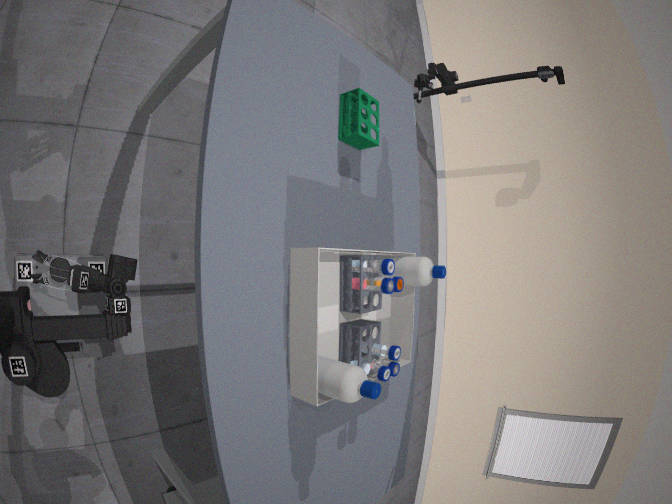

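zoom_image(camera="r1_head_camera", region=[330,200,490,330])

execute_actions([
  {"r1":{"joints":{"lift_m":0.93,"wrist_pitch_rad":-0.4}}},
], cameras=[])

execute_actions([
  {"r1":{"joints":{"wrist_yaw_rad":0,"lift_m":0.95,"gripper_m":0.065}}},
], cameras=[])

execute_actions([
  {"r1":{"joints":{"lift_m":1.1}}},
], cameras=[])

execute_actions([
  {"r1":{"base":{"translate_m":0.034},"joints":{"wrist_pitch_rad":-1.57,"arm_m":0.42}}},
], cameras=["r1_head_camera","r1_wrist_camera"])

Region (330, 200, 490, 330) of r1_head_camera's 896x504 image, scaled by 3.150, with more detail than that image has; it fills the top 410 rows of this view, and the rest is white.

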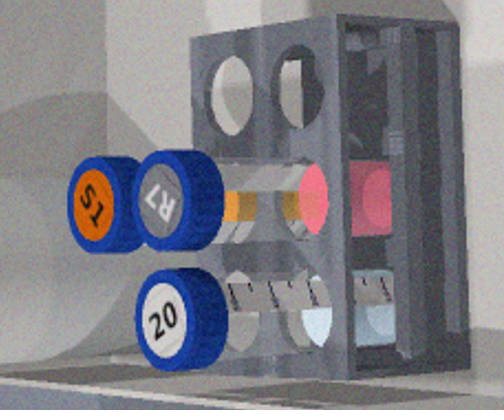

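Scene clock: 50.10 s.
r1.base_odometry: x=-0.893 y=+0.802 heading=-3.014 (m, m, rad; r1's odometry frame)
r1.turned_by_wheels: +0.000 (rad since the last result)
r1.turned_by_imu: -0.002 (rad since the last result)
r1.base_tilt: forward=+0.5 right=+0.3 (deg)
r1.lidar_m: 4.32 2.51 1.85 1.77 1.83 2.49 1.00 0.83 0.95 0.92 0.95 0.66
r1.head_depth_mm: 2674 3049 1021 657 - - 1149 / 2663 3002 903 717 - - 1120 / 2630 3001 914 740 610 - - / 2676 2939 892 740 607 - 1140 / 2628 2974 938 754 605 - 1121 / 2618 2970 1016 786 660 557 1121 / 2577 2921 1015 787 641 545 1103
r1.base_status: not commanded
r1.joint_positions: lift_m=+0.930 arm_m=-0.003 wrist_yaw_rad=+2.987 wrist_pitch_rad=-0.421 wrist_roll_rad=+0.003 gripper_m=+0.037 head_pan_rad=-1.563 head_tilt_rad=-0.741
r1.joint_status: all done
r1.motor_effort: left_wheel=-2(2) right_wheel=+2(2) lift_m=+34(35) arm_m=-1(1) wrist_yaw_rad=+0(0) wrist_pitch_rad=+6(8) wrist_roll_rad=+1(1) gripper_m=-2(1) head_pan_rad=-3(3) head_tilt_rad=-2(3) (%)
r1.hand_pose: x=+0.0131 y=+0.0791 z=+0.9417 quat_wxyz=(+0.201, +0.701, +0.094, +0.677) (m; r1's base frame)
r1.wrist_depth_mm: - - - - - - - / - - - - - - - / - - - - - - - / - - - - - - - / - - - - - - - / - - - - - - - / - - - - - - -
r2.base_odometry: x=+0.000 y=+0.000 heading=+0.000 (m, m, rad; r2's odometry frame)
r2.turned_by_wheels: +0.000 (rad since the last result)
r2.turned_by_imu: +0.002 (rad since the last result)
r2.base_tilt: forward=-1.7 right=-1.3 (deg)
r2.lidar_m: 4.46 1.46 1.03 0.99 1.01 1.34 3.03 3.13 3.93 3.71 1.19 1.43
r2.head_depth_mm: 1642 2388 3847 - - 3134 2297 / 1650 2417 3859 - - 3614 2308 / 1669 2419 - - - 3603 2274 / 1662 2427 - - - 3564 2282 / 1677 2448 - - - 3494 2269 / 1685 2468 - - - 3530 2259 / 1685 2455 3016 3053 3074 3080 2268
r2.base_status: not commanded
r2.joint_positions: lift_m=+0.306 arm_m=+0.002 wrist_yaw_rad=+2.991 wrist_pitch_rad=-0.570 wrist_roll_rad=+0.003 gripper_m=+0.037 head_pan_rad=+0.017 head_tilt_rad=+0.008
r2.joint_status: not commanded
r2.motor_effort: left_wheel=+0(0) right_wheel=+0(0) lift_m=+26(26) arm_m=-1(1) wrist_yaw_rad=+0(1) wrist_pitch_rad=+4(4) wrist_roll_rad=+0(0) gripper_m=+1(0) head_pan_rad=+1(0) head_tilt_rad=+1(3) (%)
r2.hand_pose: x=+0.0091 y=+0.0534 z=+0.2861 quat_wxyz=(+0.250, +0.692, +0.147, +0.661) (m; r2's base frame)
r2.wrist_depth_mm: 858 - 936 - - - - / 933 - 967 927 915 892 884 / 803 780 765 750 744 735 695 / 676 652 635 622 618 605 599 / 561 558 - 550 536 517 516 / 496 - - - - 461 456 / - - - - 419 415 410
pictures: none
No camera images: the call's "cameras" was empty. Leave "cameras" out to get every camera's image.

Scene clock: 52.60 s.
r1.base_odometry: x=-0.893 y=+0.802 heading=-3.014 (m, m, rad; r1's odometry frame)
r1.turned_by_wheels: +0.000 (rad since the last result)
r1.turned_by_imu: +0.000 (rad since the last result)
r1.base_tilt: forward=+0.5 right=+0.2 (deg)
r1.lidar_m: 4.31 2.50 1.84 1.77 1.84 2.48 1.00 0.83 0.95 0.92 0.95 0.66
r1.head_depth_mm: 2687 3047 1013 812 - - - / 2715 3009 899 738 - - 1126 / 2642 3044 914 763 - - - / 2618 3014 888 740 - 545 1125 / 2649 2967 937 759 613 546 1129 / 2605 2952 1015 789 643 546 1121 / 2587 2960 1015 786 645 544 1104
r1.base_status: not commanded
r1.joint_positions: lift_m=+0.950 arm_m=-0.003 wrist_yaw_rad=+0.004 wrist_pitch_rad=-0.421 wrist_roll_rad=+0.003 gripper_m=+0.065 head_pan_rad=-1.563 head_tilt_rad=-0.741
r1.joint_status: all done
r1.motor_effort: left_wheel=-2(2) right_wheel=+3(3) lift_m=+34(33) arm_m=-1(1) wrist_yaw_rad=-2(4) wrist_pitch_rad=+7(6) wrist_roll_rad=+0(0) gripper_m=+1(79) head_pan_rad=-3(3) head_tilt_rad=-2(3) (%)
r1.hand_pose: x=-0.0207 y=-0.3663 z=+0.9618 quat_wxyz=(+0.691, +0.149, -0.692, -0.147) (m; r1's base frame)
r1.wrist_depth_mm: - - - - - - - / - - - - - - - / - - 752 622 817 811 811 / 591 593 556 476 457 561 592 / 436 464 440 430 417 269 471 / 391 388 389 385 - 289 391 / 335 334 295 301 309 315 331
r2.base_odometry: x=+0.000 y=+0.000 heading=+0.000 (m, m, rad; r2's odometry frame)
r2.turned_by_wheels: +0.000 (rad since the last result)
r2.turned_by_imu: +0.001 (rad since the last result)
r2.base_tilt: forward=-1.8 right=-1.3 (deg)
r2.lidar_m: 4.51 1.46 1.04 0.99 1.02 1.35 3.03 3.12 3.94 3.71 1.19 1.43
r2.head_depth_mm: 1649 2407 3843 - - 3109 2298 / 1657 2386 3903 - - 3604 2307 / 1664 2410 - - - 3633 2277 / 1666 2449 - - - 3555 2297 / 1673 2453 - - - 3534 2278 / 1680 2472 - - - 3537 2264 / 1688 2451 3019 3060 3098 2998 2257
r2.base_status: not commanded
r2.joint_positions: lift_m=+0.306 arm_m=+0.002 wrist_yaw_rad=+2.991 wrist_pitch_rad=-0.570 wrist_roll_rad=+0.003 gripper_m=+0.037 head_pan_rad=+0.017 head_tilt_rad=+0.008
r2.joint_status: not commanded
r2.motor_effort: left_wheel=+0(0) right_wheel=+1(1) lift_m=+26(26) arm_m=-1(1) wrist_yaw_rad=+0(0) wrist_pitch_rad=+4(4) wrist_roll_rad=+0(0) gripper_m=+0(1) head_pan_rad=+1(0) head_tilt_rad=+2(2) (%)
r2.hand_pose: x=+0.0091 y=+0.0534 z=+0.2861 quat_wxyz=(+0.250, +0.692, +0.147, +0.661) (m; r2's base frame)
r2.wrist_depth_mm: 857 - 949 - - - - / 938 - 938 923 906 878 869 / 795 762 774 746 733 725 713 / 655 643 638 625 608 600 591 / 554 558 - 556 537 525 518 / 489 - - - - 467 457 / - - - - 416 412 403
pictures: none
No camera images: the call's "cameras" was empty. Leave "cameras" out to get every camera's image.

Scene clock: 54.80 s.
r1.base_odometry: x=-0.893 y=+0.802 heading=-3.014 (m, m, rad; r1's odometry frame)
r1.turned_by_wheels: +0.000 (rad since the last result)
r1.turned_by_imu: +0.000 (rad since the last result)
r1.base_tilt: forward=+0.6 right=+0.2 (deg)
r1.lidar_m: 4.31 2.50 1.85 1.78 1.84 2.49 1.00 0.83 0.95 0.92 0.95 0.66
r1.head_depth_mm: - - - - 612 544 1154 / - - - - 606 545 1128 / - - - - 611 544 1120 / - 3073 - 737 611 545 1125 / 2623 2973 971 753 613 545 1125 / 2625 2988 1016 790 644 545 1119 / 2574 2922 1009 788 643 546 1108
r1.base_status: not commanded
r1.joint_positions: lift_m=+1.100 arm_m=-0.003 wrist_yaw_rad=+0.003 wrist_pitch_rad=-0.421 wrist_roll_rad=+0.003 gripper_m=+0.065 head_pan_rad=-1.563 head_tilt_rad=-0.741
r1.joint_status: all done
r1.motor_effort: left_wheel=-2(2) right_wheel=+2(3) lift_m=+34(36) arm_m=-1(1) wrist_yaw_rad=-3(3) wrist_pitch_rad=+6(6) wrist_roll_rad=+0(0) gripper_m=+0(1) head_pan_rad=-3(3) head_tilt_rad=-2(3) (%)
r1.hand_pose: x=-0.0208 y=-0.3663 z=+1.1118 quat_wxyz=(+0.691, +0.149, -0.692, -0.147) (m; r1's base frame)
r1.wrist_depth_mm: - - - - - - - / - - - - - - - / - - - - - - - / - - - 865 874 873 - / 701 694 688 660 708 706 679 / 501 566 504 528 - 578 578 / 488 491 490 493 426 494 500
r2.base_odometry: x=+0.000 y=+0.000 heading=+0.000 (m, m, rad; r2's odometry frame)
r2.turned_by_wheels: +0.000 (rad since the last result)
r2.turned_by_imu: +0.000 (rad since the last result)
r2.base_tilt: forward=-1.6 right=-1.3 (deg)
r2.lidar_m: 4.48 1.46 1.04 0.99 1.01 1.35 3.03 3.12 3.93 3.71 1.19 1.43
r2.head_depth_mm: 1649 2383 3816 - - 3112 2296 / 1659 2407 3878 - - 3600 2303 / 1669 2425 - - - 3561 2283 / 1680 2431 - - - 3589 2271 / 1676 2446 - - - 3561 2281 / 1691 2466 - - - 3531 2255 / 1696 2477 3034 3043 3056 2988 2242
r2.base_status: not commanded
r2.joint_positions: lift_m=+0.306 arm_m=+0.002 wrist_yaw_rad=+2.991 wrist_pitch_rad=-0.570 wrist_roll_rad=+0.003 gripper_m=+0.037 head_pan_rad=+0.017 head_tilt_rad=+0.008
r2.joint_status: not commanded
r2.motor_effort: left_wheel=+0(0) right_wheel=+0(0) lift_m=+26(26) arm_m=-1(1) wrist_yaw_rad=-1(1) wrist_pitch_rad=+4(4) wrist_roll_rad=+1(0) gripper_m=+0(0) head_pan_rad=+1(1) head_tilt_rad=+2(3) (%)
r2.hand_pose: x=+0.0091 y=+0.0534 z=+0.2861 quat_wxyz=(+0.250, +0.692, +0.147, +0.661) (m; r2's base frame)
r2.wrist_depth_mm: 851 - 959 - - - - / 921 - 961 915 911 882 855 / 804 754 764 731 733 716 715 / 647 664 642 631 609 608 599 / 555 558 - 547 543 519 522 / 490 - - - - 454 456 / - - - - 419 414 403
pictures: none
No camera images: the call's "cameras" was empty. Leave "cameras" out to get every camera's image.

Scene clock: 59.10 s.
r1.base_odometry: x=-0.926 y=+0.798 heading=-3.014 (m, m, rad; r1's odometry frame)
r1.turned_by_wheels: +0.000 (rad since the last result)
r1.turned_by_imu: -0.001 (rad since the last result)
r1.base_tilt: forward=+0.5 right=+0.2 (deg)
r1.lidar_m: 4.27 2.55 1.85 1.78 1.83 2.49 1.04 0.86 0.96 0.92 0.95 0.63
r1.head_depth_mm: 2671 3052 1011 578 612 545 1128 / 2671 3044 914 743 611 544 1124 / 2674 3017 915 743 613 544 1123 / - 3020 796 728 613 544 1129 / 2618 2984 1013 775 629 546 1126 / 2599 3002 1012 789 645 544 1104 / 2600 2944 1013 788 645 545 1105
r1.base_status: done
r1.joint_positions: lift_m=+1.100 arm_m=+0.420 wrist_yaw_rad=+0.002 wrist_pitch_rad=-1.563 wrist_roll_rad=+0.003 gripper_m=+0.065 head_pan_rad=-1.563 head_tilt_rad=-0.741
r1.joint_status: all done
r1.motor_effort: left_wheel=-2(4) right_wheel=+2(7) lift_m=+34(34) arm_m=+3(4) wrist_yaw_rad=-1(3) wrist_pitch_rad=-2(6) wrist_roll_rad=+0(1) gripper_m=+0(1) head_pan_rad=-3(3) head_tilt_rad=-3(2) (%)
r1.hand_pose: x=-0.0217 y=-0.5427 z=+0.9820 quat_wxyz=(+0.502, +0.498, -0.502, -0.499) (m; r1's base frame)
r1.wrist_depth_mm: 341 342 345 354 357 355 364 / 347 352 352 357 360 312 371 / 355 359 363 305 343 312 386 / 361 373 370 375 372 364 391 / 370 375 377 376 385 324 400 / 382 388 339 384 - 263 413 / 389 401 398 406 412 416 422
r2.base_odometry: x=+0.000 y=+0.000 heading=+0.000 (m, m, rad; r2's odometry frame)
r2.turned_by_wheels: +0.000 (rad since the last result)
r2.turned_by_imu: +0.001 (rad since the last result)
r2.base_tilt: forward=-1.7 right=-1.3 (deg)
r2.lidar_m: 4.48 1.46 1.03 0.99 1.01 1.35 3.03 3.11 3.92 3.71 1.19 1.42
r2.head_depth_mm: 1641 2372 3832 - - 3117 2309 / 1653 2407 3910 - - 3587 2298 / 1670 2415 - - - 3617 2277 / 1675 2448 - - - 3561 2299 / 1678 2453 - - - 3554 2275 / 1683 2476 - - - 3513 2234 / 1685 2479 2984 3010 3089 3041 2232
r2.base_status: not commanded
r2.joint_positions: lift_m=+0.306 arm_m=+0.002 wrist_yaw_rad=+2.991 wrist_pitch_rad=-0.570 wrist_roll_rad=+0.003 gripper_m=+0.037 head_pan_rad=+0.017 head_tilt_rad=+0.008
r2.joint_status: not commanded
r2.motor_effort: left_wheel=+0(0) right_wheel=+0(0) lift_m=+26(26) arm_m=-1(1) wrist_yaw_rad=+0(1) wrist_pitch_rad=+4(4) wrist_roll_rad=+0(0) gripper_m=+0(0) head_pan_rad=+0(1) head_tilt_rad=+1(3) (%)
r2.hand_pose: x=+0.0091 y=+0.0534 z=+0.2861 quat_wxyz=(+0.250, +0.692, +0.147, +0.661) (m; r2's base frame)
r2.wrist_depth_mm: 860 - 963 - - - - / 916 - 980 894 910 866 864 / 778 758 765 753 720 726 703 / 651 645 649 633 619 601 594 / 562 549 - 565 544 520 527 / 489 - - - - 464 458 / - - - - 414 412 408
pictures: r1_head_camera (sideways: a quarter turn clockwise sets it upright), r1_wrist_camera
camera_calibration (this result's frames):
r1_head_camera: T_world_to_cam=[[0.00182276, 0.680495, -0.732751, 0.97652], [0.999766, -0.0170305, -0.013329, 0.00417256], [-0.0215495, -0.732555, -0.680366, 0.845452], [0, 0, 0, 1]] pos_world=[0.0122675, -0.0451054, 1.29082]
r1_wrist_camera: T_world_to_cam=[[-0.999183, 0.00433862, 0.0401758, -0.0694548], [0.00946749, 0.991682, 0.128367, 0.452139], [-0.0392847, 0.128642, -0.990913, 1.20308], [0, 0, 0, 1]] pos_world=[-0.026416, -0.602844, 1.1369]
Images, in order (width x height): r1_head_camera 896x504, r1_wrist_camera 644x364.

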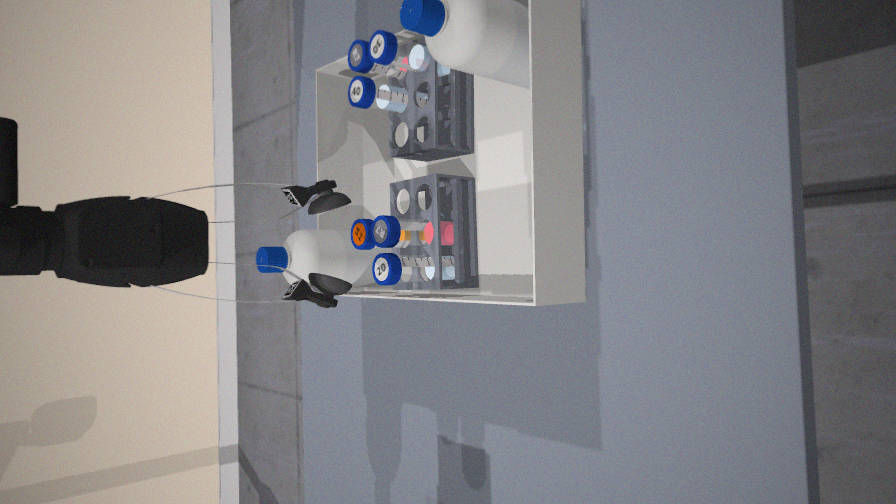

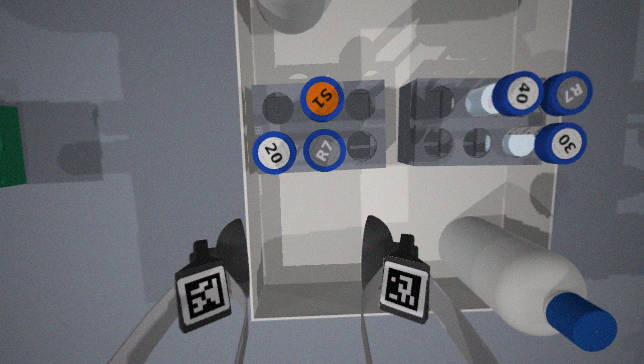

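execute_actions([
  {"r1":{"base":{"translate_m":-0.013},"joints":{"arm_m":0.512,"lift_m":1.05,"head_tilt_rad":-0.62}}},
], cameras=["r1_wrist_camera"])

execute_actions([
  {"r1":{"joints":{"lift_m":1.0}}},
], cameras=["r1_wrist_camera"])

Scene clock: 67.80 s.
r1.base_odometry: x=-0.914 y=+0.799 heading=-3.014 (m, m, rad; r1's odometry frame)
r1.turned_by_wheels: +0.000 (rad since the last result)
r1.turned_by_imu: -0.001 (rad since the last result)
r1.base_tilt: forward=+0.5 right=+0.2 (deg)
r1.lidar_m: 4.29 2.55 1.85 1.77 1.83 2.49 1.02 0.85 0.96 0.92 0.95 0.64
r1.head_depth_mm: 2510 2983 3139 919 573 587 499 / 2537 2946 3089 874 693 586 498 / 2565 2935 3153 904 714 589 498 / 2529 - 3035 799 715 590 499 / 2585 2857 3096 916 697 589 498 / 2548 2884 3019 927 719 590 498 / 2579 2878 3006 924 717 588 500
r1.base_status: done
r1.joint_positions: lift_m=+1.050 arm_m=+0.512 wrist_yaw_rad=+0.002 wrist_pitch_rad=-1.563 wrist_roll_rad=+0.003 gripper_m=+0.065 head_pan_rad=-1.563 head_tilt_rad=-0.626
r1.joint_status: all done
r1.motor_effort: left_wheel=-1(6) right_wheel=+2(7) lift_m=+23(31) arm_m=+3(3) wrist_yaw_rad=-2(2) wrist_pitch_rad=-2(3) wrist_roll_rad=+0(1) gripper_m=+1(1) head_pan_rad=-4(3) head_tilt_rad=+2(11) (%)
r1.hand_pose: x=-0.0217 y=-0.6345 z=+0.9325 quat_wxyz=(+0.502, +0.498, -0.502, -0.499) (m; r1's base frame)
r1.wrist_depth_mm: 295 297 134 182 306 309 284 / 302 302 176 307 314 318 288 / 305 310 311 319 321 324 329 / 313 319 317 298 325 272 339 / 322 325 322 268 286 275 220 / 330 335 210 216 - 349 280 / 337 342 348 351 353 312 368
r2.base_odometry: x=+0.000 y=+0.000 heading=+0.000 (m, m, rad; r2's odometry frame)
r2.turned_by_wheels: +0.000 (rad since the last result)
r2.turned_by_imu: +0.001 (rad since the last result)
r2.base_tilt: forward=-1.7 right=-1.3 (deg)
r2.lidar_m: 4.48 1.46 1.04 0.99 1.01 1.35 3.04 3.12 3.91 3.70 1.18 1.43
r2.head_depth_mm: 1645 2398 3812 - - 3118 2295 / 1663 2410 3909 - - 3610 2300 / 1658 2408 - - - 3597 2274 / 1685 2422 - - - 3561 2296 / 1675 2454 - - - 3529 2265 / 1690 2478 - - - 3473 2271 / 1685 2489 2999 3064 3059 3006 2248
r2.base_status: not commanded
r2.joint_positions: lift_m=+0.306 arm_m=+0.002 wrist_yaw_rad=+2.991 wrist_pitch_rad=-0.570 wrist_roll_rad=+0.003 gripper_m=+0.037 head_pan_rad=+0.017 head_tilt_rad=+0.008
r2.joint_status: not commanded
r2.motor_effort: left_wheel=+0(0) right_wheel=+1(0) lift_m=+26(26) arm_m=-2(1) wrist_yaw_rad=-1(1) wrist_pitch_rad=+4(4) wrist_roll_rad=+0(0) gripper_m=+0(1) head_pan_rad=+1(0) head_tilt_rad=+3(1) (%)
r2.hand_pose: x=+0.0091 y=+0.0534 z=+0.2861 quat_wxyz=(+0.250, +0.692, +0.147, +0.661) (m; r2's base frame)
r2.wrist_depth_mm: 873 - 956 - - - - / 913 - 914 931 904 873 866 / 819 748 763 736 708 725 720 / 651 650 643 639 630 594 605 / 569 557 - 548 541 517 519 / 496 - - - - 461 452 / - - - - 413 412 407
pictures: r1_wrist_camera
camera_calibration (this result's frames):
r1_wrist_camera: T_world_to_cam=[[-0.999183, 0.00430794, 0.0401804, -0.0670907], [0.00946819, 0.991582, 0.129137, 0.548754], [-0.0392859, 0.129412, -0.990812, 1.16621], [0, 0, 0, 1]] pos_world=[-0.0264162, -0.694766, 1.08732]
Images, in order (width x height): r1_wrist_camera 644x364.

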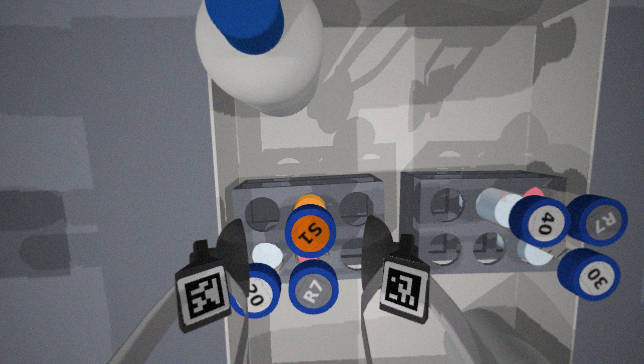

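Scene clock: 69.10 s.
r1.base_odometry: x=-0.914 y=+0.799 heading=-3.014 (m, m, rad; r1's odometry frame)
r1.turned_by_wheels: +0.000 (rad since the last result)
r1.turned_by_imu: +0.000 (rad since the last result)
r1.base_tilt: forward=+0.6 right=+0.2 (deg)
r1.lidar_m: 4.31 2.55 1.85 1.78 1.84 2.49 1.02 0.85 0.96 0.92 0.95 0.64
r1.head_depth_mm: 2660 - - 883 574 587 499 / 2602 - 3116 875 692 588 500 / 2557 3001 3099 903 716 588 498 / 2615 2931 2706 791 714 587 499 / 2608 2834 3065 884 694 588 499 / 2617 2815 3084 917 715 590 498 / 2562 2873 3067 921 720 588 500
r1.base_status: not commanded
r1.joint_positions: lift_m=+1.000 arm_m=+0.512 wrist_yaw_rad=+0.002 wrist_pitch_rad=-1.563 wrist_roll_rad=+0.003 gripper_m=+0.065 head_pan_rad=-1.563 head_tilt_rad=-0.626
r1.joint_status: all done
r1.motor_effort: left_wheel=-1(2) right_wheel=+2(2) lift_m=+23(21) arm_m=+3(3) wrist_yaw_rad=-1(1) wrist_pitch_rad=-2(2) wrist_roll_rad=+0(0) gripper_m=+0(2) head_pan_rad=-3(3) head_tilt_rad=+3(3) (%)
r1.hand_pose: x=-0.0217 y=-0.6345 z=+0.8825 quat_wxyz=(+0.502, +0.498, -0.502, -0.499) (m; r1's base frame)
r1.wrist_depth_mm: 249 250 118 132 260 261 247 / 254 258 132 260 263 266 247 / 260 264 262 268 268 274 250 / 267 267 242 270 274 250 230 / 272 276 248 209 231 225 164 / 278 280 231 161 - 261 227 / 284 289 161 163 299 302 255
r2.base_odometry: x=+0.000 y=+0.000 heading=+0.000 (m, m, rad; r2's odometry frame)
r2.turned_by_wheels: +0.000 (rad since the last result)
r2.turned_by_imu: +0.000 (rad since the last result)
r2.base_tilt: forward=-1.7 right=-1.3 (deg)
r2.lidar_m: 4.47 1.46 1.03 0.99 1.01 1.35 3.04 3.12 3.92 3.70 1.19 1.43
r2.head_depth_mm: 1648 2388 3867 - - 3115 2307 / 1653 2416 3892 - - 3597 2300 / 1662 2422 - - - 3612 2288 / 1679 2448 - - - 3591 2268 / 1676 2441 - - - 3552 2282 / 1683 2445 - - - 3524 2248 / 1688 2460 2994 3030 3096 3013 2250
r2.base_status: not commanded
r2.joint_positions: lift_m=+0.306 arm_m=+0.002 wrist_yaw_rad=+2.991 wrist_pitch_rad=-0.570 wrist_roll_rad=+0.003 gripper_m=+0.037 head_pan_rad=+0.017 head_tilt_rad=+0.008
r2.joint_status: not commanded
r2.motor_effort: left_wheel=+0(0) right_wheel=+1(0) lift_m=+27(26) arm_m=-1(1) wrist_yaw_rad=+1(1) wrist_pitch_rad=+4(4) wrist_roll_rad=+0(0) gripper_m=+0(1) head_pan_rad=+1(0) head_tilt_rad=+2(2) (%)
r2.hand_pose: x=+0.0091 y=+0.0534 z=+0.2861 quat_wxyz=(+0.250, +0.692, +0.147, +0.661) (m; r2's base frame)
r2.wrist_depth_mm: 858 - 968 - - - - / 927 - 940 920 916 887 855 / 806 763 756 729 741 716 692 / 658 656 639 639 614 608 601 / 558 564 - 554 542 526 518 / 498 - - - - 458 461 / - - - - 414 407 412
pictures: r1_wrist_camera
camera_calibration (this result's frames):
r1_wrist_camera: T_world_to_cam=[[-0.999183, 0.00430837, 0.0401804, -0.0650814], [0.00946861, 0.991582, 0.129137, 0.555211], [-0.0392858, 0.129412, -0.990812, 1.11667], [0, 0, 0, 1]] pos_world=[-0.0264162, -0.694767, 1.03732]
Images, in order (width x height): r1_wrist_camera 644x364.

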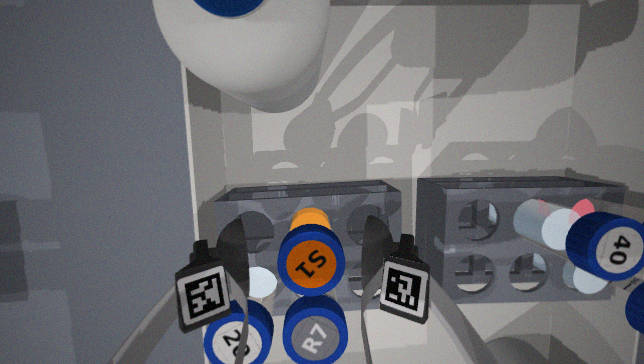

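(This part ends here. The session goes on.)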